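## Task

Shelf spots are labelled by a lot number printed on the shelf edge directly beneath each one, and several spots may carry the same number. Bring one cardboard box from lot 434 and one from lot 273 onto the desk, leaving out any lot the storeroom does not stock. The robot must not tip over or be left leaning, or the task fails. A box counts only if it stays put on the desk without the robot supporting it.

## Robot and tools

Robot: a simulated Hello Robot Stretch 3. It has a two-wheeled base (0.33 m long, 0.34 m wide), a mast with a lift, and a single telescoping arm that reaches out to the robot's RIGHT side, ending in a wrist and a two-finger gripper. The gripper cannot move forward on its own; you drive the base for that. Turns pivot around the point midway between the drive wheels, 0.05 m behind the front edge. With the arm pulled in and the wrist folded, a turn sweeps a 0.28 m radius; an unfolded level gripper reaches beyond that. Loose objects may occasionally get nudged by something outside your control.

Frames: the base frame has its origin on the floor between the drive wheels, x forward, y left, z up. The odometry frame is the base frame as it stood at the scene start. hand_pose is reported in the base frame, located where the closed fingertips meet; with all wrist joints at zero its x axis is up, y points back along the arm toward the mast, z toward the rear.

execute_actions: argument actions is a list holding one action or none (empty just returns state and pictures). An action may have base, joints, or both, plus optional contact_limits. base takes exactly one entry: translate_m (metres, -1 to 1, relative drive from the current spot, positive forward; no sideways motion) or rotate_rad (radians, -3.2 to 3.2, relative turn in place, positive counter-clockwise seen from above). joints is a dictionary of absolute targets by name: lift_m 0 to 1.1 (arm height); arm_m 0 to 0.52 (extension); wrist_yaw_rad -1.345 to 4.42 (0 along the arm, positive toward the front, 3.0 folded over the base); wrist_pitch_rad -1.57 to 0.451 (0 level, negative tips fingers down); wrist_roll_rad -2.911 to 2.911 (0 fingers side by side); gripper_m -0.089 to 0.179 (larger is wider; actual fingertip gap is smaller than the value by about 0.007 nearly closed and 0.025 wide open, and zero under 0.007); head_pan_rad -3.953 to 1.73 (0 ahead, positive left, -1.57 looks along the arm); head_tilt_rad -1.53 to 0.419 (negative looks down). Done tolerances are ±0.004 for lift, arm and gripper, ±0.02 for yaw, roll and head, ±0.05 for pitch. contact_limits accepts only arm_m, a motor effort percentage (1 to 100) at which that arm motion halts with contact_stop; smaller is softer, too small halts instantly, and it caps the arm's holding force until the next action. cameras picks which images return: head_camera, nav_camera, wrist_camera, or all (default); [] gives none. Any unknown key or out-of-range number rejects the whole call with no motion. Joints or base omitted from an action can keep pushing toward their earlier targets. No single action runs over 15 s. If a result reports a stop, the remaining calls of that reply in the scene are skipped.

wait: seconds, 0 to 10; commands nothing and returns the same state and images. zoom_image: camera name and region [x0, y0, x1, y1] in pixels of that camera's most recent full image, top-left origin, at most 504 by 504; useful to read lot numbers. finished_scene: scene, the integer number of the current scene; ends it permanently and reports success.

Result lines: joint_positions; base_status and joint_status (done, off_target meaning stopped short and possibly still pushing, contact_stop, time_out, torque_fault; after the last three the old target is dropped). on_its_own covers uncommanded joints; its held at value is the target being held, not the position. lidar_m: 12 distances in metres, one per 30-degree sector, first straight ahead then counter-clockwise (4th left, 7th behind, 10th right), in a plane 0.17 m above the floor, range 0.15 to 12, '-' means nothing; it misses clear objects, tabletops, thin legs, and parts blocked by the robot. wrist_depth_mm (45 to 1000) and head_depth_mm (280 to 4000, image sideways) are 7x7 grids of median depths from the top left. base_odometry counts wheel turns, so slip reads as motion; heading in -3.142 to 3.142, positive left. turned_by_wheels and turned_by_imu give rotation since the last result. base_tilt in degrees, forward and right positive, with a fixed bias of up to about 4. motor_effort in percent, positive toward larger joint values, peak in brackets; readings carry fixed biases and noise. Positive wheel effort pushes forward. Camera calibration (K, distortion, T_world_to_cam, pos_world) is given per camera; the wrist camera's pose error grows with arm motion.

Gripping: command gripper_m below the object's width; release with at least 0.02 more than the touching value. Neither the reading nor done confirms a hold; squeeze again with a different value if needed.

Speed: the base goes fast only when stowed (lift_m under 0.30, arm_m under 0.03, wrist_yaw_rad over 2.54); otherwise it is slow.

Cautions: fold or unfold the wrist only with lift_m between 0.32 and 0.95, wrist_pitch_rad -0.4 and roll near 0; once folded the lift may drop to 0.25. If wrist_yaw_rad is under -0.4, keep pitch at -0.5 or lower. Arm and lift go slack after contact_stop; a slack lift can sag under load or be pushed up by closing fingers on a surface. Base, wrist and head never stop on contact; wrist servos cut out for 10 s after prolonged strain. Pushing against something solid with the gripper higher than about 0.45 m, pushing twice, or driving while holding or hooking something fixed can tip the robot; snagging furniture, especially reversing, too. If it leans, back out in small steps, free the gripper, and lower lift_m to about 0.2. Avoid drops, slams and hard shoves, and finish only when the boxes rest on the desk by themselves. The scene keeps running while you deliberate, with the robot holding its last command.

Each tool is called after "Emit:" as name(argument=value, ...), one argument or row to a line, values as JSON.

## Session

Emit:
execute_actions(
  actions=[],
)

Scene clock: 0.00 s.
base_odometry: x=+0.000 y=+0.000 heading=+0.000 (m, m, rad; odometry frame)
turned_by_wheels: +0.000 (rad since the last result)
turned_by_imu: +0.000 (rad since the last result)
base_tilt: forward=-0.3 right=-1.3 (deg)
lidar_m: 0.73 0.73 0.86 1.54 2.67 1.03 1.02 1.57 1.82 1.63 1.41 0.83
head_depth_mm: 794 792 789 786 783 781 782 / 767 765 762 760 758 754 752 / 743 738 737 736 732 731 729 / 718 713 712 711 711 718 712 / 695 692 690 690 688 684 684 / 674 670 668 668 666 664 663 / 654 652 652 647 647 644 645
base_status: not commanded
joint_positions: lift_m=+0.373 arm_m=+0.001 wrist_yaw_rad=+3.008 wrist_pitch_rad=-0.455 wrist_roll_rad=-0.001 gripper_m=+0.037 head_pan_rad=-0.017 head_tilt_rad=-0.021
joint_status: not commanded
motor_effort: left_wheel=+0 right_wheel=-1 lift_m=+36 arm_m=+0 wrist_yaw_rad=-1 wrist_pitch_rad=+5 wrist_roll_rad=+0 gripper_m=+1 head_pan_rad=+0 head_tilt_rad=+1 (%)
hand_pose: x=+0.0080 y=+0.0721 z=+0.3775 quat_wxyz=(+0.205, +0.697, +0.114, +0.677) (m; base frame)
wrist_depth_mm: - - - - - 936 712 / - - - - - 966 719 / - - - - - 955 747 / 880 875 854 863 847 830 770 / 724 717 - 704 718 699 694 / 607 618 - 615 - 602 599 / 535 561 - - 522 524 524
pictures: head_camera (sideways: a quarter turn clockwise sets it upright), nav_camera (sideways: a quarter turn counterclockwise sets it upright), wrist_camera
camera_calibration (this result's frames):
head_camera: T_world_to_cam=[[0.0302293, -0.0468023, -0.998447, 1.31518], [0.0721187, 0.996402, -0.044523, 0.0571736], [0.996938, -0.0706608, 0.0334958, -0.094169], [0, 0, 0, 1]] pos_world=[0.0500005, -0.00206858, 1.31883]
nav_camera: T_world_to_cam=[[-0.00473376, 0.0171238, 0.999842, -1.25867], [-0.0069474, -0.99983, 0.0170907, 0.0279609], [0.999965, -0.0068654, 0.00485192, -0.0592387], [0, 0, 0, 1]] pos_world=[0.0534726, 0.0491026, 1.25828]
wrist_camera: T_world_to_cam=[[0.994939, -0.0971062, -0.0258121, 0.0154303], [-0.0796351, -0.605434, -0.791901, 0.375772], [0.0612709, 0.789949, -0.610104, 0.339048], [0, 0, 0, 1]] pos_world=[-0.0062013, -0.038827, 0.504828]
Images, in order (width x height): head_camera 896x504, nav_camera 672x504, wrist_camera 644x364.

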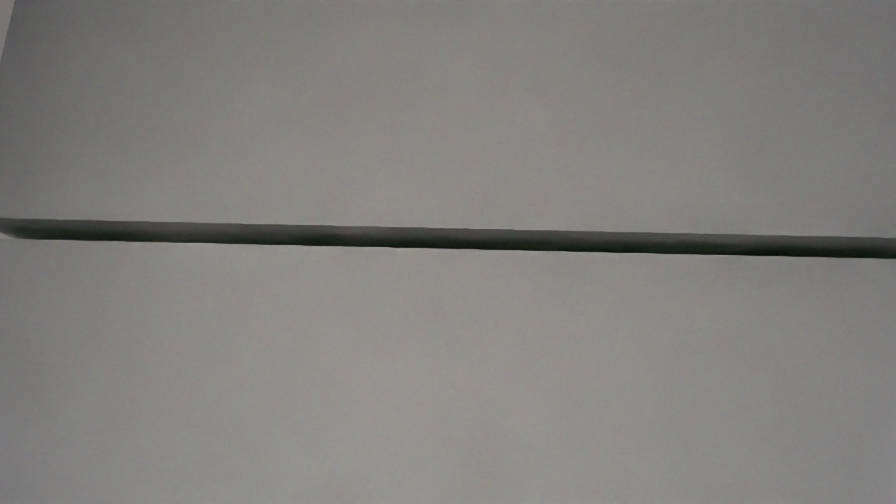

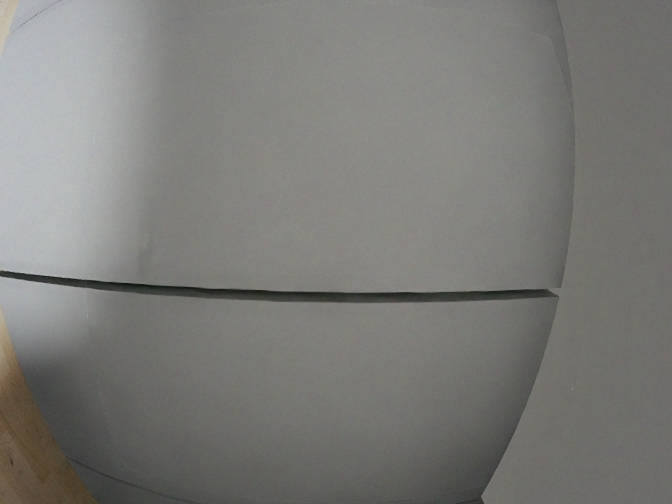

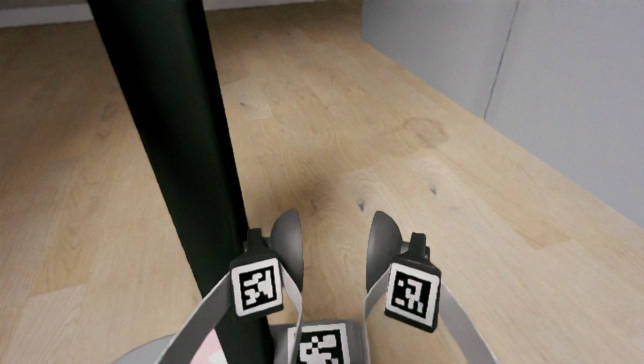

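Emit:
execute_actions(
  actions=[
    {"joints": {"head_pan_rad": 1.7, "head_tilt_rad": -0.3, "lift_m": 0.28}},
  ],
  cameras=["head_camera", "nav_camera"],
)

Scene clock: 5.70 s.
base_odometry: x=+0.000 y=+0.000 heading=+0.000 (m, m, rad; odometry frame)
turned_by_wheels: +0.000 (rad since the last result)
turned_by_imu: +0.000 (rad since the last result)
base_tilt: forward=-0.2 right=-1.1 (deg)
lidar_m: 0.73 0.73 0.85 1.53 2.67 1.03 1.02 1.57 1.82 1.63 1.40 0.83
head_depth_mm: 2422 1533 1536 1529 1523 1549 1464 / 2422 2588 2711 2893 2833 1917 1575 / 2391 2535 2677 2827 2871 2036 1568 / 2395 2510 2618 2800 2877 2039 1561 / 2349 2444 2627 2671 2798 2048 1552 / 2327 2458 2574 2645 2773 2016 1546 / 2295 2401 2504 2654 2739 - -
base_status: not commanded
joint_positions: lift_m=+0.280 arm_m=+0.001 wrist_yaw_rad=+3.008 wrist_pitch_rad=-0.455 wrist_roll_rad=-0.001 gripper_m=+0.037 head_pan_rad=+1.693 head_tilt_rad=-0.296
joint_status: all done
motor_effort: left_wheel=-1(1) right_wheel=-1(1) lift_m=+31(30) arm_m=+1(0) wrist_yaw_rad=-1(1) wrist_pitch_rad=+5(5) wrist_roll_rad=+0(0) gripper_m=+0(0) head_pan_rad=+3(33) head_tilt_rad=-3(26) (%)
hand_pose: x=+0.0080 y=+0.0721 z=+0.2846 quat_wxyz=(+0.205, +0.697, +0.114, +0.677) (m; base frame)
wrist_depth_mm: - - - - - 939 706 / - - - - - 977 740 / 868 874 882 862 851 848 745 / 703 692 699 691 678 689 676 / 589 583 - 577 587 571 567 / 504 520 - - - 489 484 / - - - - 425 429 427
pictures: head_camera (sideways: a quarter turn clockwise sets it upright), nav_camera (sideways: a quarter turn counterclockwise sets it upright)
camera_calibration (this result's frames):
head_camera: T_world_to_cam=[[0.0752793, -0.233712, -0.969387, 1.27672], [-0.995064, -0.0806479, -0.0578296, 0.0809888], [-0.0646635, 0.968955, -0.238629, 0.266547], [0, 0, 0, 1]] pos_world=[0.00171458, 0.0466434, 1.30592]
nav_camera: T_world_to_cam=[[-0.0493459, 0.26248, 0.963675, -1.21096], [0.990635, 0.135846, 0.0137255, 0.0262622], [-0.127308, 0.955327, -0.266725, 0.301154], [0, 0, 0, 1]] pos_world=[-0.0474325, 0.0265836, 1.24693]
Images, in order (width x height): head_camera 896x504, nav_camera 672x504.

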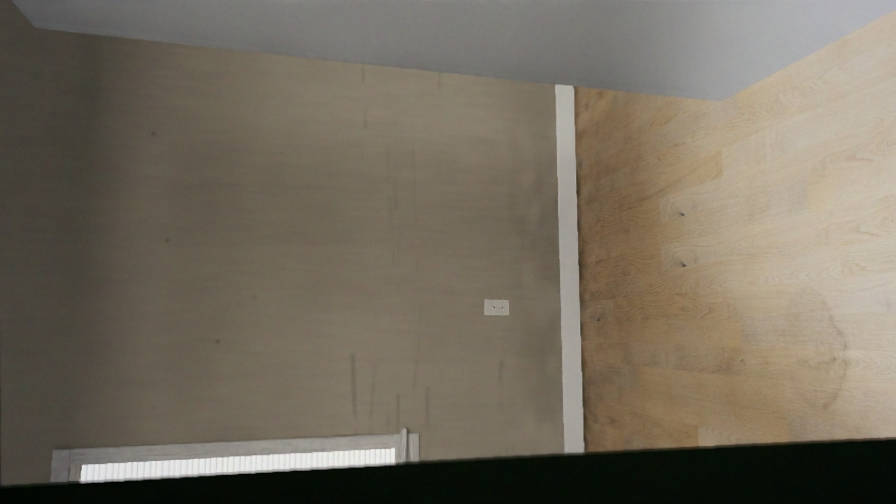

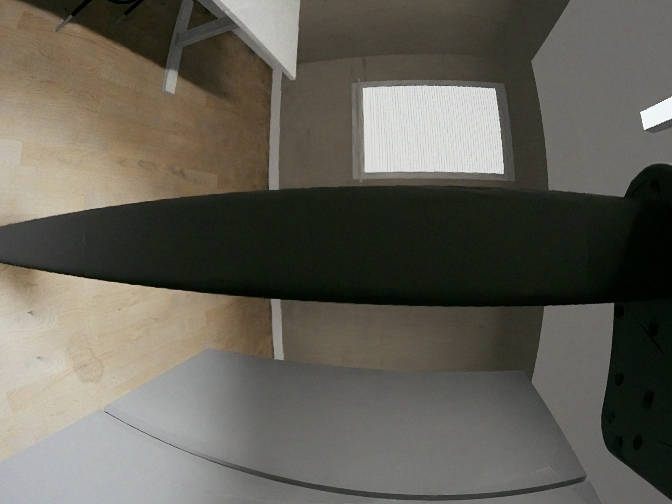

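Emit:
execute_actions(
  actions=[
    {"joints": {"head_pan_rad": -1.9, "head_tilt_rad": -0.3}},
  ],
  cameras=["head_camera", "nav_camera"],
)

Scene clock: 17.03 s.
base_odometry: x=+0.000 y=+0.000 heading=+0.000 (m, m, rad; odometry frame)
turned_by_wheels: +0.000 (rad since the last result)
turned_by_imu: +0.000 (rad since the last result)
base_tilt: forward=-0.3 right=-1.3 (deg)
lidar_m: 0.73 0.73 0.86 1.53 2.67 1.03 1.02 1.57 1.82 1.64 1.40 0.83
head_depth_mm: 1752 1767 1852 1887 1962 1944 1584 / 1989 2040 2112 2158 2253 2057 1582 / 2238 2330 2447 2533 2560 2056 1556 / 1966 1908 2022 2145 2222 2027 1555 / 1971 2101 2246 2307 2305 2003 1547 / 1829 1964 2100 2179 2260 1939 1547 / 1694 1859 1956 2066 2091 1894 1550
base_status: not commanded
joint_positions: lift_m=+0.280 arm_m=+0.001 wrist_yaw_rad=+3.008 wrist_pitch_rad=-0.455 wrist_roll_rad=-0.001 gripper_m=+0.037 head_pan_rad=-1.893 head_tilt_rad=-0.296
joint_status: all done
motor_effort: left_wheel=-1(0) right_wheel=-1(1) lift_m=+31(31) arm_m=+0(0) wrist_yaw_rad=+1(0) wrist_pitch_rad=+5(5) wrist_roll_rad=+0(0) gripper_m=+0(1) head_pan_rad=-3(31) head_tilt_rad=-2(2) (%)
hand_pose: x=+0.0080 y=+0.0721 z=+0.2846 quat_wxyz=(+0.205, +0.697, +0.114, +0.677) (m; base frame)
wrist_depth_mm: - - - - - 938 710 / - - - - - 951 731 / 898 873 876 861 860 857 758 / 714 705 694 696 690 681 677 / 584 587 - 573 592 565 564 / 504 517 - - - 489 485 / - - - - 419 427 426
pictures: head_camera (sideways: a quarter turn clockwise sets it upright), nav_camera (sideways: a quarter turn counterclockwise sets it upright)
camera_calibration (this result's frames):
head_camera: T_world_to_cam=[[0.0324654, 0.243588, -0.969335, 1.27691], [0.933248, -0.354546, -0.0578385, 0.0692376], [-0.357763, -0.902752, -0.238838, 0.268607], [0, 0, 0, 1]] pos_world=[-0.00997368, -0.0440063, 1.30591]
nav_camera: T_world_to_cam=[[-0.0682408, -0.258427, 0.963617, -1.21077], [-0.952953, 0.302806, 0.0137224, 0.0381222], [-0.295336, -0.917346, -0.266933, 0.302449], [0, 0, 0, 1]] pos_world=[0.0430291, -0.0469881, 1.24693]
Images, in order (width x height): head_camera 896x504, nav_camera 672x504.

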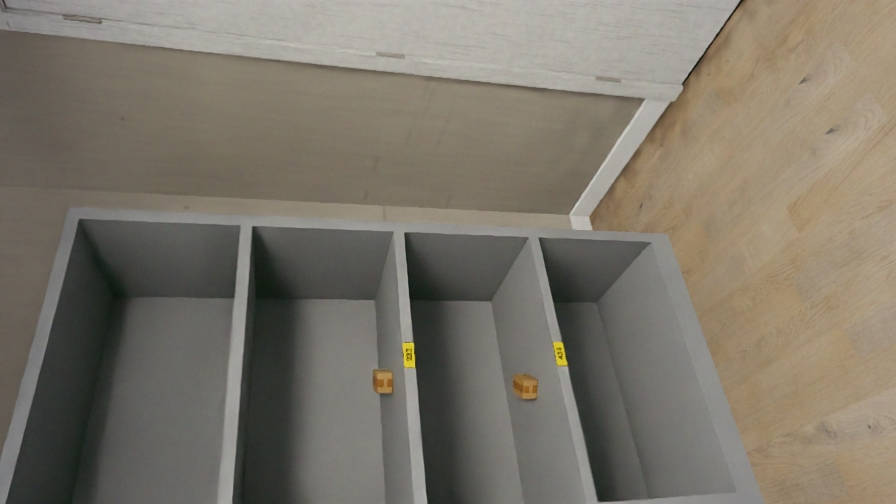

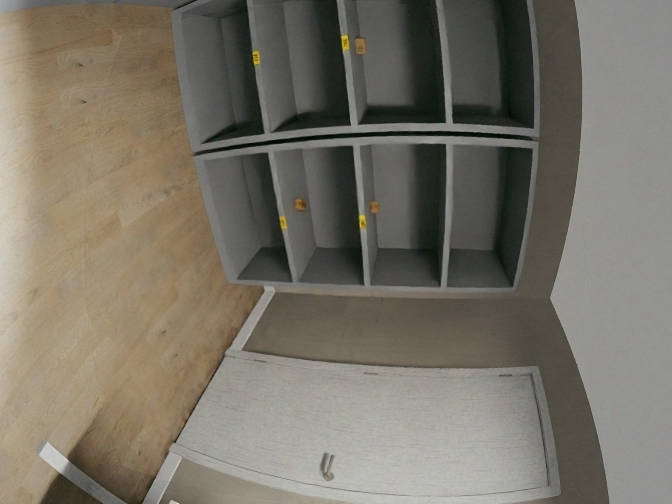

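Emit:
zoom_image(
  camera="head_camera",
  region=[380, 320, 590, 400],
)

Region (380, 320, 590, 400) of head_camera's 896x504 image, scaled by 2.400, with more detail than that image has; it fills the top 192 rows of this view, and the rest is white.

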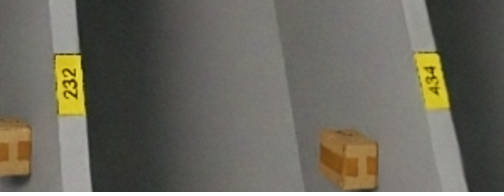

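Emit:
zoom_image(
  camera="head_camera",
  region=[530, 330, 590, 380],
)

Region (530, 330, 590, 380) of head_camera's 896x504 image, scaled by 8.400, with more detail than that image has.

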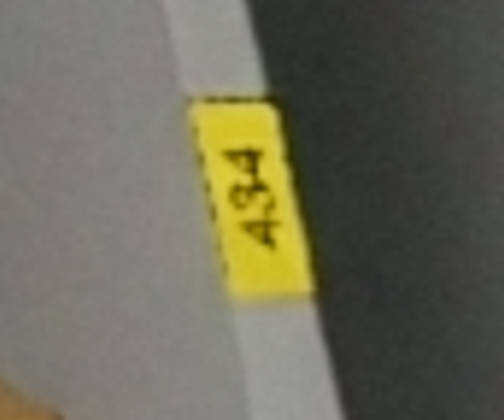

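Emit:
execute_actions(
  actions=[
    {"base": {"rotate_rad": -1.92}, "joints": {"head_pan_rad": 0.0, "head_tilt_rad": -0.4}},
  ],
  cameras=["head_camera"],
)

Scene clock: 58.47 s.
base_odometry: x=+0.000 y=+0.000 heading=-1.920 (m, m, rad; odometry frame)
turned_by_wheels: -1.920 (rad since the last result)
turned_by_imu: -1.894 (rad since the last result)
base_tilt: forward=-0.2 right=-1.2 (deg)
lidar_m: 1.97 1.64 1.08 0.76 0.73 0.75 0.99 2.67 1.66 1.02 1.11 1.60
head_depth_mm: 1665 1730 1790 1889 1961 1838 1453 / 1893 1954 2065 2161 2183 1820 1430 / 2156 2253 2360 2493 2408 1812 1433 / 1776 1893 1992 2241 2253 1798 1423 / 1949 2058 2207 2307 2272 1788 1430 / 1868 1983 2095 2214 2285 1779 1408 / 1776 1869 1951 2063 2168 1758 1410
base_status: done
joint_positions: lift_m=+0.280 arm_m=+0.001 wrist_yaw_rad=+3.008 wrist_pitch_rad=-0.455 wrist_roll_rad=-0.001 gripper_m=+0.037 head_pan_rad=-0.007 head_tilt_rad=-0.396
joint_status: all done
motor_effort: left_wheel=+4(10) right_wheel=-4(9) lift_m=+31(31) arm_m=+0(0) wrist_yaw_rad=-1(0) wrist_pitch_rad=+5(5) wrist_roll_rad=+0(0) gripper_m=+1(0) head_pan_rad=+3(33) head_tilt_rad=-3(14) (%)
hand_pose: x=+0.0080 y=+0.0720 z=+0.2846 quat_wxyz=(+0.205, +0.697, +0.114, +0.677) (m; base frame)
wrist_depth_mm: 586 - 799 946 - - - / 622 678 857 - - - - / 651 729 871 861 856 853 843 / 671 705 694 696 695 678 681 / 596 581 - 574 592 572 566 / 503 511 - - - 483 491 / - - - - 420 428 427
pictures: head_camera (sideways: a quarter turn clockwise sets it upright)
camera_calibration (this result's frames):
head_camera: T_world_to_cam=[[-0.336467, -0.0438803, -0.940672, 1.24172], [0.0422111, 0.997207, -0.0616159, 0.079583], [0.940749, -0.0604385, -0.333675, 0.384116], [0, 0, 0, 1]] pos_world=[0.0530824, -0.00165825, 1.30113]
Images, in order (width x height): head_camera 896x504.

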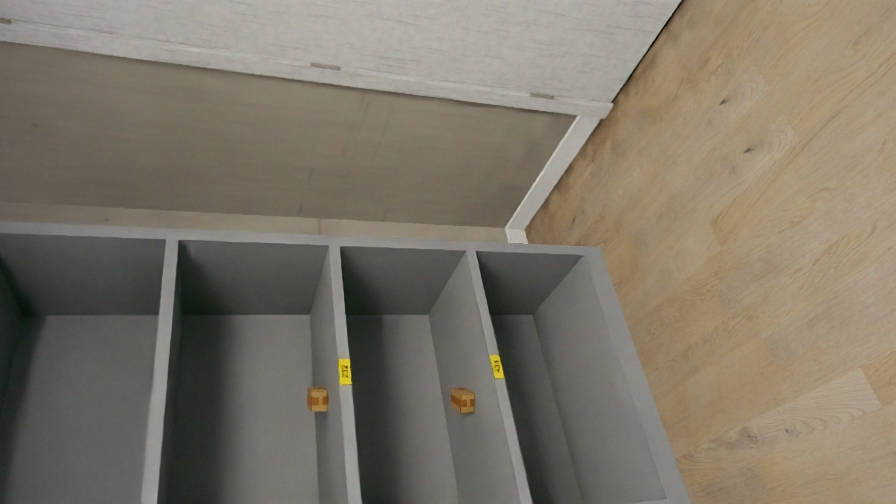

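Emit:
execute_actions(
  actions=[
    {"base": {"translate_m": 1.0}},
  ],
  cameras=["head_camera"],
)

Scene clock: 68.90 s.
base_odometry: x=-0.342 y=-0.940 heading=-1.920 (m, m, rad; odometry frame)
turned_by_wheels: +0.000 (rad since the last result)
turned_by_imu: +0.001 (rad since the last result)
base_tilt: forward=-0.3 right=-1.1 (deg)
lidar_m: 0.97 1.24 0.83 1.33 1.27 1.29 1.72 3.49 1.02 1.05 1.01 1.04
head_depth_mm: 1096 1144 1179 1228 1290 1342 1359 / 1228 1276 1335 1405 1469 1561 1428 / 1309 1391 1489 1616 1712 1731 1424 / 842 915 984 1021 1124 1205 1299 / 982 1096 1189 1081 1307 1175 1328 / 1069 1167 1246 973 1374 1086 1336 / 816 1105 1168 952 1301 1043 1289
base_status: done
joint_positions: lift_m=+0.280 arm_m=+0.001 wrist_yaw_rad=+3.008 wrist_pitch_rad=-0.455 wrist_roll_rad=-0.001 gripper_m=+0.037 head_pan_rad=-0.007 head_tilt_rad=-0.396
joint_status: not commanded
motor_effort: left_wheel=+3(10) right_wheel=-5(8) lift_m=+30(31) arm_m=+0(0) wrist_yaw_rad=-1(2) wrist_pitch_rad=+5(5) wrist_roll_rad=+0(0) gripper_m=+1(0) head_pan_rad=+4(3) head_tilt_rad=-3(3) (%)
hand_pose: x=+0.0080 y=+0.0720 z=+0.2845 quat_wxyz=(+0.205, +0.697, +0.114, +0.677) (m; base frame)
wrist_depth_mm: - - - - - - 809 / - - - - - 833 834 / 898 878 862 863 853 805 734 / 716 710 700 694 691 673 671 / 583 575 - 572 590 567 567 / 501 515 - - - 492 488 / - - - - 422 426 425
pictures: head_camera (sideways: a quarter turn clockwise sets it upright)
camera_calibration (this result's frames):
head_camera: T_world_to_cam=[[-0.337022, -0.0439327, -0.940471, 1.24146], [0.0420072, 0.997214, -0.0616369, 0.0796114], [0.940559, -0.0602796, -0.334238, 0.384849], [0, 0, 0, 1]] pos_world=[0.0530822, -0.00165038, 1.3011]
Images, in order (width x height): head_camera 896x504.

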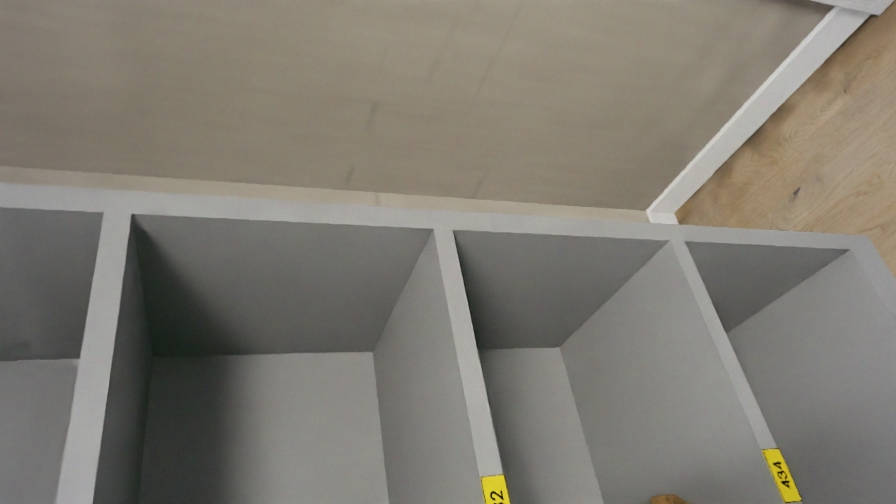

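Emit:
execute_actions(
  actions=[
    {"base": {"translate_m": 0.36}},
  ],
  cameras=[],
)

Scene clock: 81.73 s.
base_odometry: x=-0.465 y=-1.278 heading=-1.919 (m, m, rad; odometry frame)
turned_by_wheels: +0.000 (rad since the last result)
turned_by_imu: +0.000 (rad since the last result)
base_tilt: forward=-0.4 right=-1.2 (deg)
lidar_m: 0.62 0.94 0.68 0.66 1.46 1.50 1.98 1.62 1.20 0.86 0.82 0.83
head_depth_mm: 887 916 954 991 1040 1089 1134 / 986 1035 1078 1130 1184 1248 1313 / 496 536 574 629 1289 1410 1391 / 481 598 632 675 675 773 810 / 488 714 765 784 642 957 835 / 496 850 906 890 575 1047 832 / 508 821 870 885 572 1003 828
base_status: done
joint_positions: lift_m=+0.280 arm_m=+0.001 wrist_yaw_rad=+3.008 wrist_pitch_rad=-0.455 wrist_roll_rad=-0.001 gripper_m=+0.037 head_pan_rad=-0.007 head_tilt_rad=-0.396
joint_status: not commanded
motor_effort: left_wheel=+3(10) right_wheel=-5(8) lift_m=+31(31) arm_m=-1(1) wrist_yaw_rad=-1(0) wrist_pitch_rad=+5(5) wrist_roll_rad=+0(0) gripper_m=+0(0) head_pan_rad=+3(3) head_tilt_rad=-3(3) (%)
hand_pose: x=+0.0080 y=+0.0720 z=+0.2845 quat_wxyz=(+0.205, +0.697, +0.114, +0.677) (m; base frame)
wrist_depth_mm: - - - - 720 886 769 / - - - 975 803 893 801 / 889 874 879 871 731 685 682 / 715 690 693 685 677 595 545 / 590 582 - 576 590 566 498 / 504 519 - - - 489 482 / - - - - 422 429 426
pictures: none
No camera images: the call's "cameras" was empty. Leave "cameras" out to get every camera's image.

Emit:
execute_actions(
  actions=[
    {"base": {"rotate_rad": 2.16}, "joints": {"head_pan_rad": -1.57, "head_tilt_rad": -0.85}},
  ],
  cameras=["head_camera", "nav_camera"],
)

Scene clock: 88.17 s.
base_odometry: x=-0.465 y=-1.278 heading=+0.240 (m, m, rad; odometry frame)
turned_by_wheels: +2.160 (rad since the last result)
turned_by_imu: +2.130 (rad since the last result)
base_tilt: forward=-0.2 right=-1.2 (deg)
lidar_m: 1.46 1.52 2.07 1.62 1.18 0.85 0.82 0.87 0.62 0.94 0.67 0.69
head_depth_mm: 787 715 551 1021 916 1178 1143 / 785 708 567 1073 912 1232 1137 / 788 702 562 1062 903 1226 1135 / 790 634 559 1060 899 1220 1130 / 791 654 552 1048 919 1233 1127 / 795 677 547 1042 912 1228 1119 / 795 669 562 1037 901 1226 1109
base_status: done
joint_positions: lift_m=+0.280 arm_m=+0.001 wrist_yaw_rad=+3.008 wrist_pitch_rad=-0.455 wrist_roll_rad=-0.001 gripper_m=+0.037 head_pan_rad=-1.563 head_tilt_rad=-0.840
joint_status: all done
motor_effort: left_wheel=-3(9) right_wheel=+4(11) lift_m=+31(31) arm_m=-1(1) wrist_yaw_rad=+0(1) wrist_pitch_rad=+5(5) wrist_roll_rad=+0(0) gripper_m=+0(1) head_pan_rad=-2(33) head_tilt_rad=-6(36) (%)
hand_pose: x=+0.0080 y=+0.0720 z=+0.2845 quat_wxyz=(+0.205, +0.697, +0.114, +0.677) (m; base frame)
wrist_depth_mm: - - - - - - - / - - - - - - - / 882 889 873 869 854 856 834 / 708 701 709 689 684 678 666 / 581 589 - 578 585 570 570 / 501 517 - - - 490 485 / - - - - 422 429 427
pictures: head_camera (sideways: a quarter turn clockwise sets it upright), nav_camera (sideways: a quarter turn counterclockwise sets it upright)
camera_calibration (this result's frames):
head_camera: T_world_to_cam=[[-0.0517629, 0.707547, -0.704768, 0.932379], [0.997493, 0.00253651, -0.0707162, 0.0855644], [-0.0482474, -0.706662, -0.705905, 0.874445], [0, 0, 0, 1]] pos_world=[0.00510244, -0.0419823, 1.28044]
nav_camera: T_world_to_cam=[[0.022668, -0.726552, 0.686738, -0.850256], [-0.999624, -0.0270781, 0.00434783, 0.0506181], [0.0154366, -0.686578, -0.726892, 0.89901], [0, 0, 0, 1]] pos_world=[0.055995, 0.000855651, 1.23717]
Images, in order (width x height): head_camera 896x504, nav_camera 672x504.

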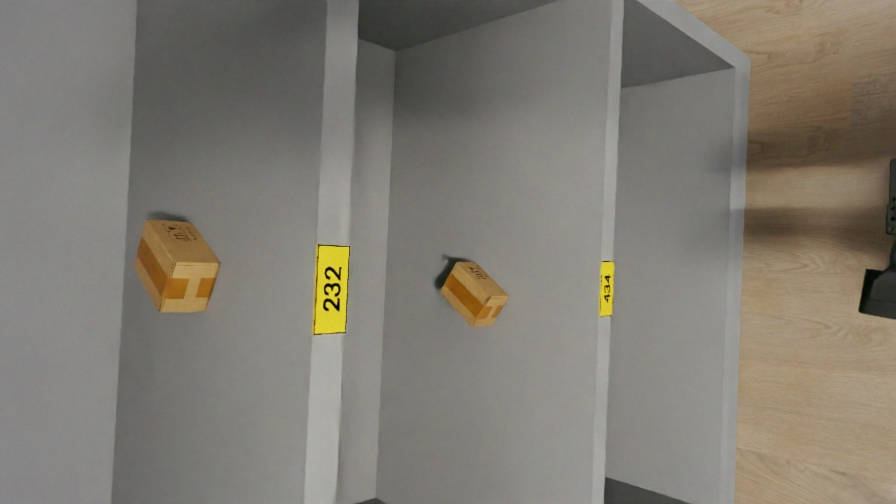

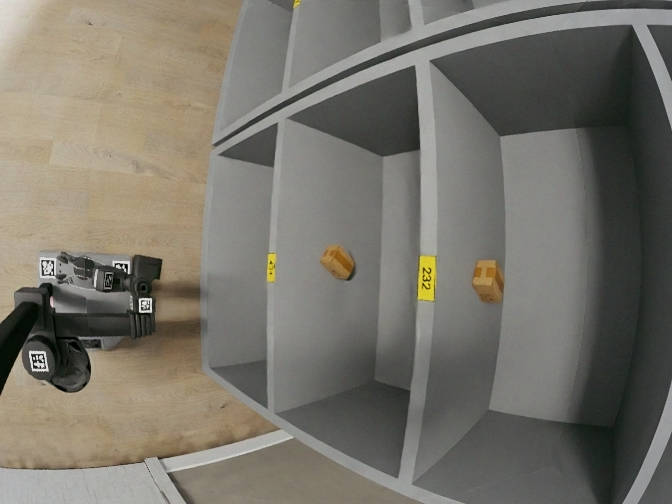

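Emit:
zoom_image(
  camera="head_camera",
  region=[420, 240, 640, 340],
)

Region (420, 240, 640, 340) of head_camera's 896x504 image, scaled by 2.291, with more detail than that image has; it fills the top 229 rows of this view, and the rest is white.

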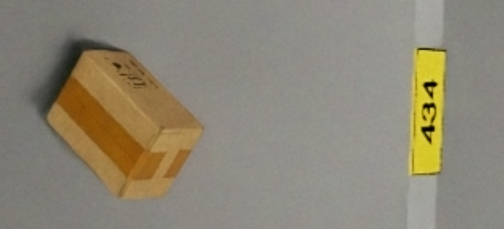

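Emit:
execute_actions(
  actions=[
    {"joints": {"lift_m": 0.62, "wrist_pitch_rad": -0.4, "gripper_m": 0.16}},
  ],
  cameras=[],
)

Emit:
execute_actions(
  actions=[
    {"joints": {"wrist_yaw_rad": 0.0}},
  ],
  cameras=["wrist_camera"],
)

Scene clock: 105.20 s.
base_odometry: x=-0.465 y=-1.278 heading=+0.240 (m, m, rad; odometry frame)
turned_by_wheels: +0.000 (rad since the last result)
turned_by_imu: +0.000 (rad since the last result)
base_tilt: forward=-0.3 right=-1.2 (deg)
lidar_m: 1.46 1.52 2.09 1.62 1.18 0.85 0.82 0.87 0.62 0.94 0.66 0.69
head_depth_mm: 786 716 551 1016 914 1182 1164 / 786 709 568 1072 906 1229 - / 788 700 562 1065 907 1216 - / 787 635 557 1056 899 1226 - / 794 652 552 1047 913 1231 1102 / 793 676 547 1043 911 1223 1114 / 794 670 563 1031 905 1216 1105
base_status: not commanded
joint_positions: lift_m=+0.620 arm_m=+0.001 wrist_yaw_rad=+3.008 wrist_pitch_rad=-0.419 wrist_roll_rad=-0.001 gripper_m=+0.160 head_pan_rad=-1.563 head_tilt_rad=-0.840
joint_status: all done
motor_effort: left_wheel=-4(4) right_wheel=+3(4) lift_m=+40(40) arm_m=+0(1) wrist_yaw_rad=-1(0) wrist_pitch_rad=+7(8) wrist_roll_rad=+0(0) gripper_m=+0(87) head_pan_rad=-2(3) head_tilt_rad=-6(6) (%)
hand_pose: x=+0.0086 y=+0.0766 z=+0.6322 quat_wxyz=(+0.193, +0.699, +0.101, +0.681) (m; base frame)
wrist_depth_mm: - - - - - - - / - - - - - - - / - - - - - - - / - - - - - - - / - - - - - - - / 959 - 943 948 937 943 927 / 839 784 825 826 821 819 -
pictures: none
No camera images: the call's "cameras" was empty. Leave "cameras" out to get every camera's image.

Scene clock: 107.70 s.
base_odometry: x=-0.465 y=-1.278 heading=+0.240 (m, m, rad; odometry frame)
turned_by_wheels: +0.000 (rad since the last result)
turned_by_imu: +0.000 (rad since the last result)
base_tilt: forward=-0.2 right=-1.2 (deg)
lidar_m: 1.46 1.52 2.08 1.62 1.18 0.85 0.82 0.87 0.62 0.94 0.67 0.69
head_depth_mm: 787 715 552 1019 915 1181 1159 / 786 707 568 1074 911 1225 - / 785 700 561 1071 908 1215 - / 788 632 556 1055 900 1266 - / 792 652 554 1049 918 1225 1126 / 792 677 547 1039 912 1224 1121 / 796 670 561 1034 907 1216 1118
base_status: not commanded
joint_positions: lift_m=+0.620 arm_m=+0.001 wrist_yaw_rad=+0.003 wrist_pitch_rad=-0.419 wrist_roll_rad=-0.001 gripper_m=+0.160 head_pan_rad=-1.563 head_tilt_rad=-0.840
joint_status: all done
motor_effort: left_wheel=-4(4) right_wheel=+4(3) lift_m=+40(40) arm_m=-1(1) wrist_yaw_rad=-4(4) wrist_pitch_rad=+7(7) wrist_roll_rad=+0(0) gripper_m=+0(1) head_pan_rad=-2(2) head_tilt_rad=-6(6) (%)
hand_pose: x=-0.0208 y=-0.3698 z=+0.6322 quat_wxyz=(+0.693, +0.149, -0.691, -0.146) (m; base frame)
wrist_depth_mm: 578 684 667 660 638 638 512 / 577 693 676 670 671 652 502 / 496 498 470 465 488 483 457 / 389 390 387 386 382 381 377 / 349 343 339 330 328 328 315 / 577 - 852 850 843 810 452 / 628 720 732 741 735 709 -
pictures: wrist_camera
camera_calibration (this result's frames):
wrist_camera: T_world_to_cam=[[-0.998884, -0.0403636, -0.0245082, -0.0135704], [-0.00357189, 0.582101, -0.813109, 0.761783], [0.0470862, -0.812114, -0.581596, 0.2345], [0, 0, 0, 1]] pos_world=[-0.021876, -0.253542, 0.755464]
Images, in order (width x height): wrist_camera 644x364.

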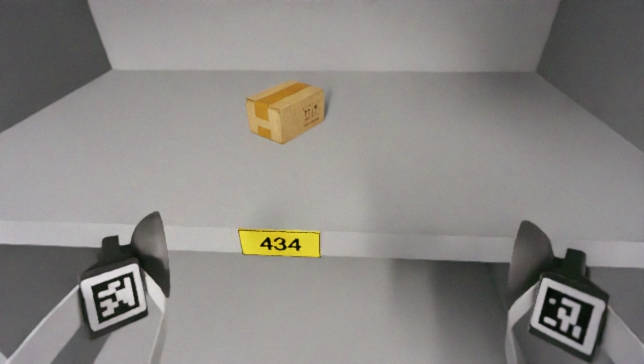

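Emit:
zoom_image(
  camera="wrist_camera",
  region=[230, 65, 340, 155],
)

Region (230, 65, 340, 155) of wrist_camera's 644x364 image, scaled by 4.582; it fills the top 412 rows of this view, and the rest is white.

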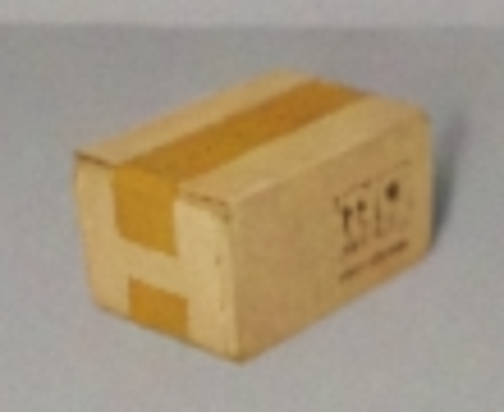

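Emit:
execute_actions(
  actions=[
    {"base": {"translate_m": 0.15}, "joints": {"wrist_yaw_rad": -0.35, "wrist_pitch_rad": -0.33, "lift_m": 0.6}},
  ],
  cameras=["wrist_camera"],
)

Scene clock: 150.13 s.
base_odometry: x=-0.319 y=-1.242 heading=+0.240 (m, m, rad; odometry frame)
turned_by_wheels: +0.000 (rad since the last result)
turned_by_imu: +0.000 (rad since the last result)
base_tilt: forward=-0.3 right=-1.1 (deg)
lidar_m: 1.31 1.36 1.87 1.64 1.39 1.00 0.97 0.72 0.76 0.94 0.57 1.33
head_depth_mm: 788 717 552 1080 915 1232 1145 / 786 645 566 1069 912 1229 1185 / 788 669 563 1059 906 1238 - / 792 691 558 1055 901 1229 1141 / 793 684 553 1051 916 1237 1131 / 796 676 545 1042 912 1217 1119 / 785 668 563 898 887 1118 1114
base_status: done
joint_positions: lift_m=+0.600 arm_m=+0.001 wrist_yaw_rad=-0.347 wrist_pitch_rad=-0.351 wrist_roll_rad=-0.001 gripper_m=+0.160 head_pan_rad=-1.563 head_tilt_rad=-0.840
joint_status: all done
motor_effort: left_wheel=-4(4) right_wheel=+4(7) lift_m=+31(35) arm_m=+0(0) wrist_yaw_rad=-3(0) wrist_pitch_rad=+8(8) wrist_roll_rad=+0(0) gripper_m=+0(1) head_pan_rad=-2(3) head_tilt_rad=-6(7) (%)
hand_pose: x=-0.1005 y=-0.3640 z=+0.6281 quat_wxyz=(+0.665, +0.002, -0.706, -0.242) (m; base frame)
wrist_depth_mm: 564 592 630 684 727 602 456 / 598 639 675 733 756 619 459 / 550 541 463 540 532 530 469 / 410 406 408 404 405 398 417 / 327 341 323 338 362 676 517 / 284 - 829 881 870 769 907 / 701 747 773 768 750 711 -
pictures: wrist_camera
camera_calibration (this result's frames):
wrist_camera: T_world_to_cam=[[-0.952681, 0.303182, -0.0219179, 0.0350357], [0.176993, 0.494647, -0.85088, 0.764814], [-0.24713, -0.814497, -0.524902, 0.174521], [0, 0, 0, 1]] pos_world=[-0.0588595, -0.246789, 0.743139]
Images, in order (width x height): wrist_camera 644x364.

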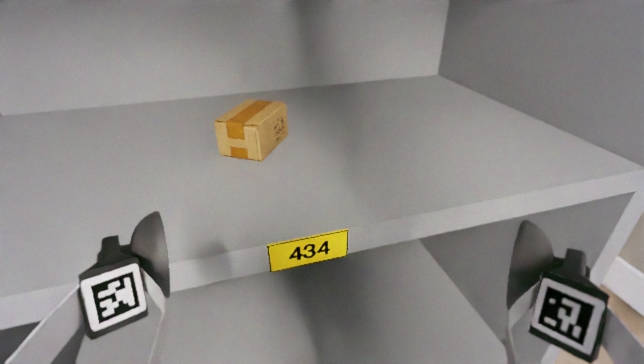

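Emit:
execute_actions(
  actions=[
    {"joints": {"arm_m": 0.25}},
  ],
  cameras=["wrist_camera"],
)

Scene clock: 158.30 s.
base_odometry: x=-0.319 y=-1.242 heading=+0.240 (m, m, rad; odometry frame)
turned_by_wheels: +0.000 (rad since the last result)
turned_by_imu: +0.000 (rad since the last result)
base_tilt: forward=-0.3 right=-1.3 (deg)
lidar_m: 1.31 1.36 1.87 1.65 1.39 1.00 0.96 0.72 0.76 0.94 0.57 1.34
head_depth_mm: 783 715 553 1077 915 1231 1138 / 787 644 564 1067 912 1245 - / 790 668 563 1069 - 1223 1125 / 794 691 557 1061 920 1234 1129 / 791 682 552 1052 917 1229 1117 / 791 677 547 1044 911 1213 1118 / 782 668 564 898 886 1123 1116
base_status: not commanded
joint_positions: lift_m=+0.600 arm_m=+0.250 wrist_yaw_rad=-0.348 wrist_pitch_rad=-0.351 wrist_roll_rad=-0.001 gripper_m=+0.160 head_pan_rad=-1.563 head_tilt_rad=-0.840
joint_status: all done
motor_effort: left_wheel=-4(4) right_wheel=+4(3) lift_m=+31(31) arm_m=+5(4) wrist_yaw_rad=-2(2) wrist_pitch_rad=+8(8) wrist_roll_rad=+0(0) gripper_m=+0(1) head_pan_rad=-2(2) head_tilt_rad=-6(6) (%)
hand_pose: x=-0.1007 y=-0.6131 z=+0.6282 quat_wxyz=(+0.665, +0.001, -0.706, -0.242) (m; base frame)
wrist_depth_mm: 357 377 405 431 463 509 453 / 379 403 432 469 503 549 465 / 404 435 466 492 526 537 462 / 407 405 406 401 402 399 395 / 327 340 312 255 320 332 319 / 280 - 254 239 270 267 267 / 227 227 232 232 231 230 -
pictures: wrist_camera
camera_calibration (this result's frames):
wrist_camera: T_world_to_cam=[[-0.95237, 0.304158, -0.0218913, 0.110931], [0.177308, 0.493915, -0.85124, 0.888015], [-0.248099, -0.814577, -0.524319, -0.0288547], [0, 0, 0, 1]] pos_world=[-0.0589636, -0.495849, 0.743213]
Images, in order (width x height): wrist_camera 644x364.

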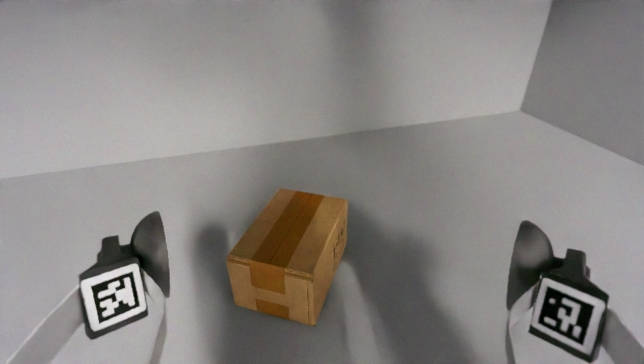

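Emit:
execute_actions(
  actions=[
    {"joints": {"arm_m": 0.325}},
  ],
  cameras=["wrist_camera"],
)

Scene clock: 176.23 s.
base_odometry: x=-0.319 y=-1.242 heading=+0.240 (m, m, rad; odometry frame)
turned_by_wheels: +0.000 (rad since the last result)
turned_by_imu: +0.000 (rad since the last result)
base_tilt: forward=-0.3 right=-1.0 (deg)
lidar_m: 1.31 1.37 1.87 1.65 1.39 1.00 0.97 0.72 0.76 0.94 0.57 1.34
head_depth_mm: 786 717 553 1077 920 1238 1141 / 786 646 565 1065 912 1252 - / 786 666 561 1125 865 1217 1128 / 789 693 557 1089 882 1227 1129 / 793 686 553 1048 917 1226 1126 / 789 675 548 1041 910 1217 1111 / 779 666 565 899 885 1119 1113
base_status: not commanded
joint_positions: lift_m=+0.600 arm_m=+0.325 wrist_yaw_rad=-0.348 wrist_pitch_rad=-0.350 wrist_roll_rad=-0.001 gripper_m=+0.160 head_pan_rad=-1.563 head_tilt_rad=-0.840
joint_status: all done
motor_effort: left_wheel=-4(4) right_wheel=+3(3) lift_m=+31(31) arm_m=+5(5) wrist_yaw_rad=-2(2) wrist_pitch_rad=+8(8) wrist_roll_rad=+0(0) gripper_m=+0(0) head_pan_rad=-3(2) head_tilt_rad=-7(6) (%)
hand_pose: x=-0.1007 y=-0.6881 z=+0.6282 quat_wxyz=(+0.665, +0.001, -0.706, -0.242) (m; base frame)
wrist_depth_mm: 297 312 335 361 387 422 442 / 316 336 357 386 420 460 458 / 338 359 387 421 459 494 460 / 361 381 404 405 400 396 398 / 327 338 323 320 321 333 318 / 281 - 271 204 261 267 268 / 227 226 225 175 231 230 -
pictures: wrist_camera
camera_calibration (this result's frames):
wrist_camera: T_world_to_cam=[[-0.95237, 0.304158, -0.0218906, 0.133744], [0.177304, 0.493904, -0.851247, 0.925061], [-0.248102, -0.814584, -0.524308, -0.0899633], [0, 0, 0, 1]] pos_world=[-0.0589637, -0.570853, 0.743215]
Images, in order (width x height): wrist_camera 644x364.

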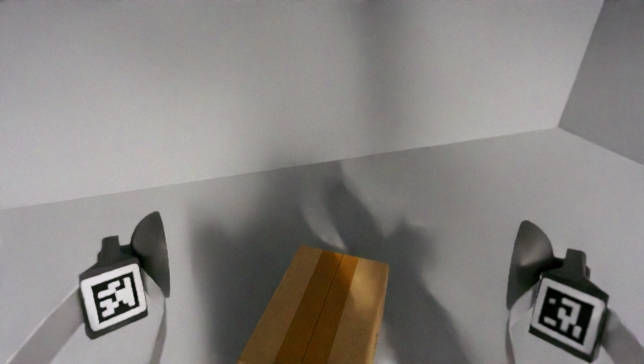

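Emit:
execute_actions(
  actions=[
    {"joints": {"lift_m": 0.533}},
  ],
  cameras=["wrist_camera", "head_camera"],
)

Scene clock: 181.57 s.
base_odometry: x=-0.319 y=-1.242 heading=+0.240 (m, m, rad; odometry frame)
turned_by_wheels: +0.000 (rad since the last result)
turned_by_imu: +0.000 (rad since the last result)
base_tilt: forward=-0.2 right=-1.2 (deg)
lidar_m: 1.31 1.36 1.88 1.64 1.39 1.00 0.97 0.72 0.76 0.94 0.57 1.34
head_depth_mm: 785 716 554 1078 915 1236 1142 / 789 644 565 1074 913 1247 1137 / 787 667 562 1092 - 1213 1124 / 789 690 557 1086 921 1223 1135 / 793 682 552 1056 916 1228 1122 / 793 675 546 1044 913 1220 1117 / 781 669 563 900 886 1122 1112
base_status: not commanded
joint_positions: lift_m=+0.533 arm_m=+0.325 wrist_yaw_rad=-0.348 wrist_pitch_rad=-0.350 wrist_roll_rad=-0.001 gripper_m=+0.160 head_pan_rad=-1.563 head_tilt_rad=-0.840
joint_status: all done
motor_effort: left_wheel=-4(4) right_wheel=+4(4) lift_m=+31(30) arm_m=+5(4) wrist_yaw_rad=-2(2) wrist_pitch_rad=+8(8) wrist_roll_rad=+0(0) gripper_m=+0(1) head_pan_rad=-3(3) head_tilt_rad=-6(6) (%)
hand_pose: x=-0.1008 y=-0.6881 z=+0.5613 quat_wxyz=(+0.665, +0.001, -0.706, -0.242) (m; base frame)
wrist_depth_mm: 297 312 334 359 392 418 441 / 315 334 358 389 418 450 447 / 333 345 361 359 358 354 356 / 275 275 271 174 257 268 268 / 219 229 203 140 209 224 216 / 190 - 132 121 182 181 181 / - 154 149 130 156 155 -
pictures: head_camera (sideways: a quarter turn clockwise sets it upright), wrist_camera
camera_calibration (this result's frames):
head_camera: T_world_to_cam=[[-0.0517477, 0.707548, -0.704768, 0.932379], [0.997493, 0.0025151, -0.0707162, 0.0855644], [-0.0482625, -0.706661, -0.705905, 0.874445], [0, 0, 0, 1]] pos_world=[0.00510153, -0.0419823, 1.28044]
wrist_camera: T_world_to_cam=[[-0.952371, 0.304155, -0.0218839, 0.132271], [0.177254, 0.493766, -0.851338, 0.868027], [-0.248133, -0.814669, -0.524161, -0.125229], [0, 0, 0, 1]] pos_world=[-0.0589634, -0.570853, 0.676239]
Images, in order (width x height): head_camera 896x504, wrist_camera 644x364.

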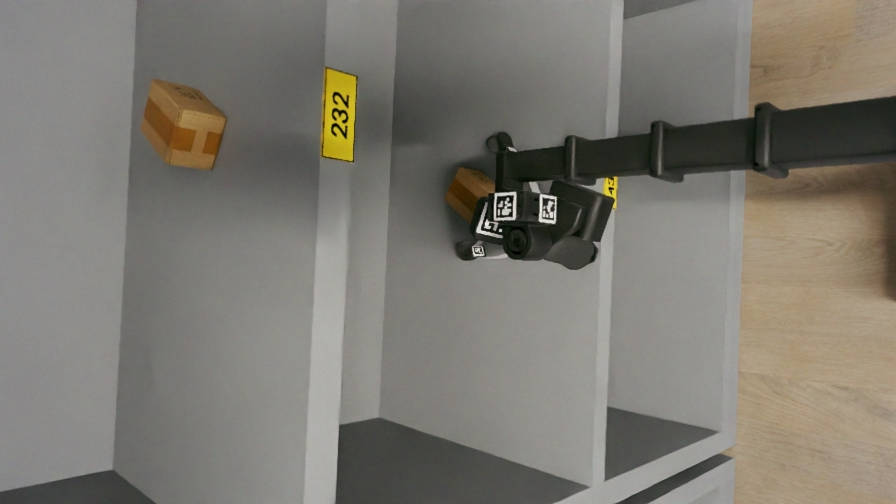

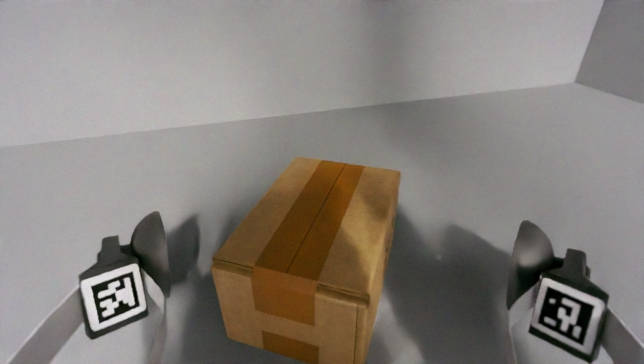

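Emit:
execute_actions(
  actions=[
    {"joints": {"gripper_m": 0.0}},
  ],
  cameras=["wrist_camera"],
)

Scene clock: 188.43 s.
base_odometry: x=-0.319 y=-1.242 heading=+0.240 (m, m, rad; odometry frame)
turned_by_wheels: +0.000 (rad since the last result)
turned_by_imu: +0.000 (rad since the last result)
base_tilt: forward=-0.4 right=-1.2 (deg)
lidar_m: 1.31 1.37 1.87 1.65 1.40 1.00 0.97 0.72 0.76 0.94 0.57 1.34
head_depth_mm: 788 715 553 1080 915 1239 1144 / 783 646 565 1073 912 1248 1138 / 788 669 562 1091 - 1228 1125 / 786 691 557 1071 922 1225 1121 / 791 682 551 1051 917 1227 1121 / 789 677 547 1041 915 1219 1123 / 782 668 562 895 884 1117 1112
base_status: not commanded
joint_positions: lift_m=+0.533 arm_m=+0.325 wrist_yaw_rad=-0.348 wrist_pitch_rad=-0.350 wrist_roll_rad=-0.001 gripper_m=+0.001 head_pan_rad=-1.563 head_tilt_rad=-0.840
joint_status: all done
motor_effort: left_wheel=-3(4) right_wheel=+3(3) lift_m=+31(31) arm_m=+4(4) wrist_yaw_rad=-3(2) wrist_pitch_rad=+8(8) wrist_roll_rad=+0(0) gripper_m=-27(99) head_pan_rad=-2(3) head_tilt_rad=-7(6) (%)
hand_pose: x=-0.1008 y=-0.6881 z=+0.5613 quat_wxyz=(+0.665, +0.001, -0.706, -0.242) (m; base frame)
wrist_depth_mm: 295 313 335 356 386 419 441 / 317 334 355 388 420 445 448 / 333 344 360 360 356 354 352 / 275 274 272 174 247 269 268 / 221 219 220 140 145 216 215 / 184 184 - 127 123 181 180 / 158 157 155 143 148 155 155
pictures: wrist_camera
camera_calibration (this result's frames):
wrist_camera: T_world_to_cam=[[-0.952372, 0.304152, -0.0218875, 0.132273], [0.177256, 0.493765, -0.851338, 0.868028], [-0.248129, -0.81467, -0.524161, -0.125231], [0, 0, 0, 1]] pos_world=[-0.0589632, -0.570856, 0.676239]
Images, in order (width x height): wrist_camera 644x364.

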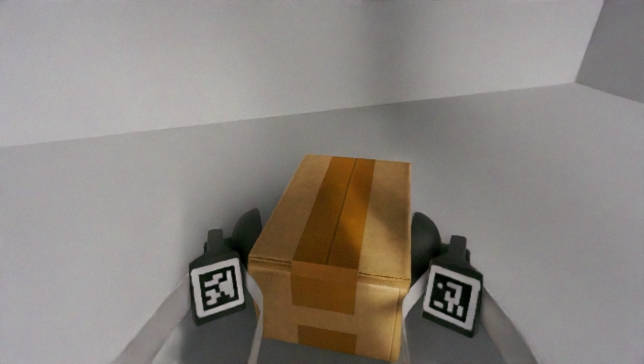

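Box aligned itself in the grip. Lift and check.

Emit:
execute_actions(
  actions=[
    {"joints": {"lift_m": 0.6}},
  ],
  cameras=["wrist_camera"],
)

Scene clock: 194.60 s.
base_odometry: x=-0.319 y=-1.242 heading=+0.240 (m, m, rad; odometry frame)
turned_by_wheels: +0.000 (rad since the last result)
turned_by_imu: +0.000 (rad since the last result)
base_tilt: forward=-0.2 right=-1.3 (deg)
lidar_m: 1.31 1.36 1.87 1.64 1.39 1.00 0.96 0.72 0.76 0.94 0.57 1.34
head_depth_mm: 784 713 552 1068 915 1228 1141 / 788 647 565 1071 912 1248 - / 792 667 562 1131 866 1220 1138 / 791 692 558 1083 883 1227 1131 / 792 684 552 1049 916 1238 1125 / 793 677 546 1042 908 1219 1116 / 781 669 563 895 884 1124 1112
base_status: not commanded
joint_positions: lift_m=+0.600 arm_m=+0.325 wrist_yaw_rad=-0.348 wrist_pitch_rad=-0.353 wrist_roll_rad=-0.001 gripper_m=+0.019 head_pan_rad=-1.563 head_tilt_rad=-0.840
joint_status: all done
on_its_own: gripper_m is held at +0.018, not at your +0.000, by its stall guard, which is not easing now
motor_effort: left_wheel=-3(3) right_wheel=+3(3) lift_m=+40(42) arm_m=+4(4) wrist_yaw_rad=-1(2) wrist_pitch_rad=+9(9) wrist_roll_rad=+0(0) gripper_m=-20(20) head_pan_rad=-3(3) head_tilt_rad=-6(7) (%)
hand_pose: x=-0.1007 y=-0.6879 z=+0.6273 quat_wxyz=(+0.665, +0.002, -0.706, -0.243) (m; base frame)
wrist_depth_mm: 297 313 334 360 388 420 440 / 314 335 359 386 421 460 465 / 337 357 385 422 462 486 463 / 361 383 400 177 378 393 390 / 322 323 321 140 145 317 315 / 269 270 - 128 123 267 265 / 232 232 228 142 218 228 229
pictures: wrist_camera
camera_calibration (this result's frames):
wrist_camera: T_world_to_cam=[[-0.952353, 0.304205, -0.0219869, 0.133831], [0.178016, 0.49587, -0.849955, 0.924765], [-0.247658, -0.813371, -0.526397, -0.0880178], [0, 0, 0, 1]] pos_world=[-0.0589668, -0.570867, 0.742618]
Images, in order (width x height): wrist_camera 644x364.

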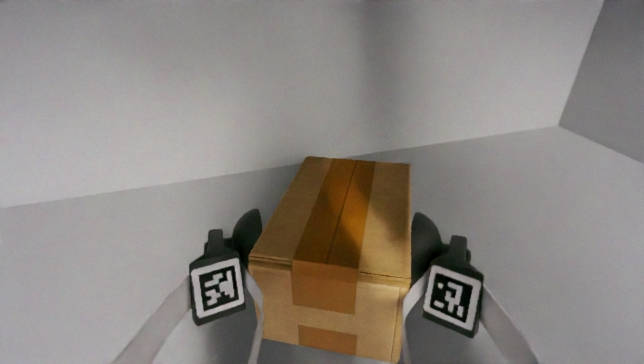

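Emit:
execute_actions(
  actions=[
    {"joints": {"arm_m": 0.0, "wrist_pitch_rad": -0.4, "head_pan_rad": -0.75, "head_tilt_rad": -0.55}},
  ],
  cameras=["head_camera"],
)

Scene clock: 206.20 s.
base_odometry: x=-0.319 y=-1.242 heading=+0.240 (m, m, rad; odometry frame)
turned_by_wheels: +0.000 (rad since the last result)
turned_by_imu: +0.000 (rad since the last result)
base_tilt: forward=-0.3 right=-1.3 (deg)
lidar_m: 1.31 1.36 1.87 1.64 1.39 1.00 0.96 0.72 0.76 0.93 0.57 1.33
head_depth_mm: 442 492 575 616 858 915 757 / 476 509 547 597 693 840 814 / 1027 1095 858 671 738 813 958 / 1142 1235 993 1412 1144 1325 1193 / 1251 1366 978 1552 1178 1436 1253 / 1190 1287 1145 1469 1614 1472 1261 / 1109 1192 1251 1391 1585 1519 1255
base_status: not commanded
joint_positions: lift_m=+0.600 arm_m=+0.001 wrist_yaw_rad=-0.348 wrist_pitch_rad=-0.422 wrist_roll_rad=-0.001 gripper_m=+0.019 head_pan_rad=-0.757 head_tilt_rad=-0.557
joint_status: all done
on_its_own: gripper_m is held at +0.018, not at your +0.000, by its stall guard, which is not easing now
motor_effort: left_wheel=-3(4) right_wheel=+3(3) lift_m=+40(40) arm_m=-4(4) wrist_yaw_rad=-1(2) wrist_pitch_rad=+8(8) wrist_roll_rad=+0(0) gripper_m=-20(20) head_pan_rad=+3(35) head_tilt_rad=+3(29) (%)
hand_pose: x=-0.0979 y=-0.3562 z=+0.6116 quat_wxyz=(+0.656, +0.027, -0.706, -0.266) (m; base frame)
wrist_depth_mm: 572 602 640 687 742 599 459 / 582 612 615 597 594 563 465 / 453 449 443 442 444 434 430 / 356 353 351 176 361 383 485 / 293 300 302 140 145 681 566 / 565 811 - 127 123 677 868 / 621 714 692 142 668 685 793
pictures: head_camera (sideways: a quarter turn clockwise sets it upright)
camera_calibration (this result's frames):
head_camera: T_world_to_cam=[[-0.38278, 0.297981, -0.874463, 1.15562], [0.703014, 0.708065, -0.0664519, 0.0818346], [0.599376, -0.640196, -0.480518, 0.577286], [0, 0, 0, 1]] pos_world=[0.0388051, -0.0327196, 1.29338]
Images, in order (width x height): head_camera 896x504.

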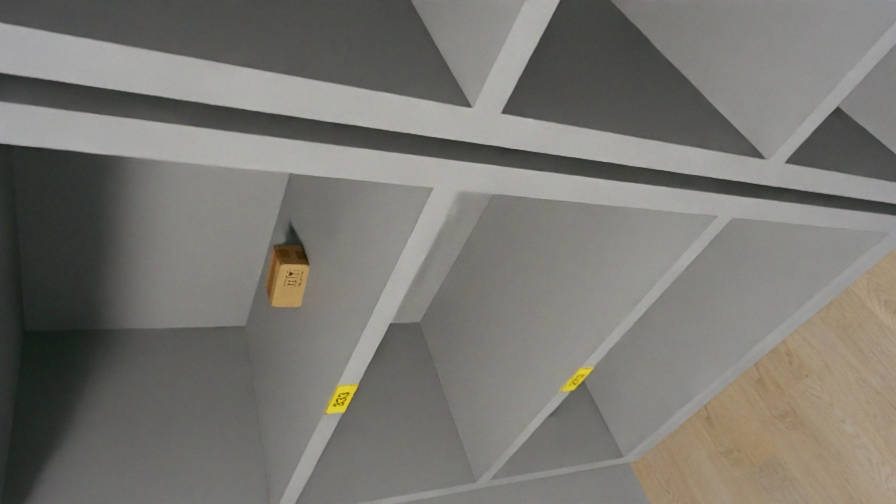

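Emit:
zoom_image(
  camera="head_camera",
  region=[310, 370, 370, 425],
)

Emit:
zoom_image(
  camera="head_camera",
  region=[550, 355, 610, 405],
)

Region (310, 370, 370, 425) of head_camera's 896x504 image, scaled by 8.400, with more detail than that image has; it fills the top 462 rows of this view, and the rest is white.

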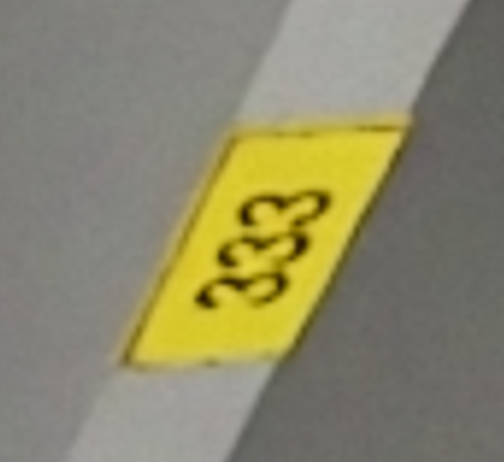

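Region (550, 355, 610, 405) of head_camera's 896x504 image, scaled by 8.400, with more detail than that image has.

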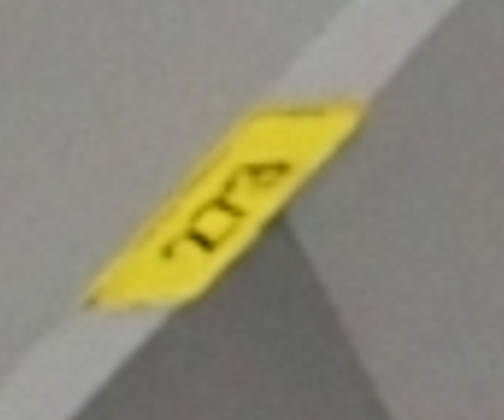

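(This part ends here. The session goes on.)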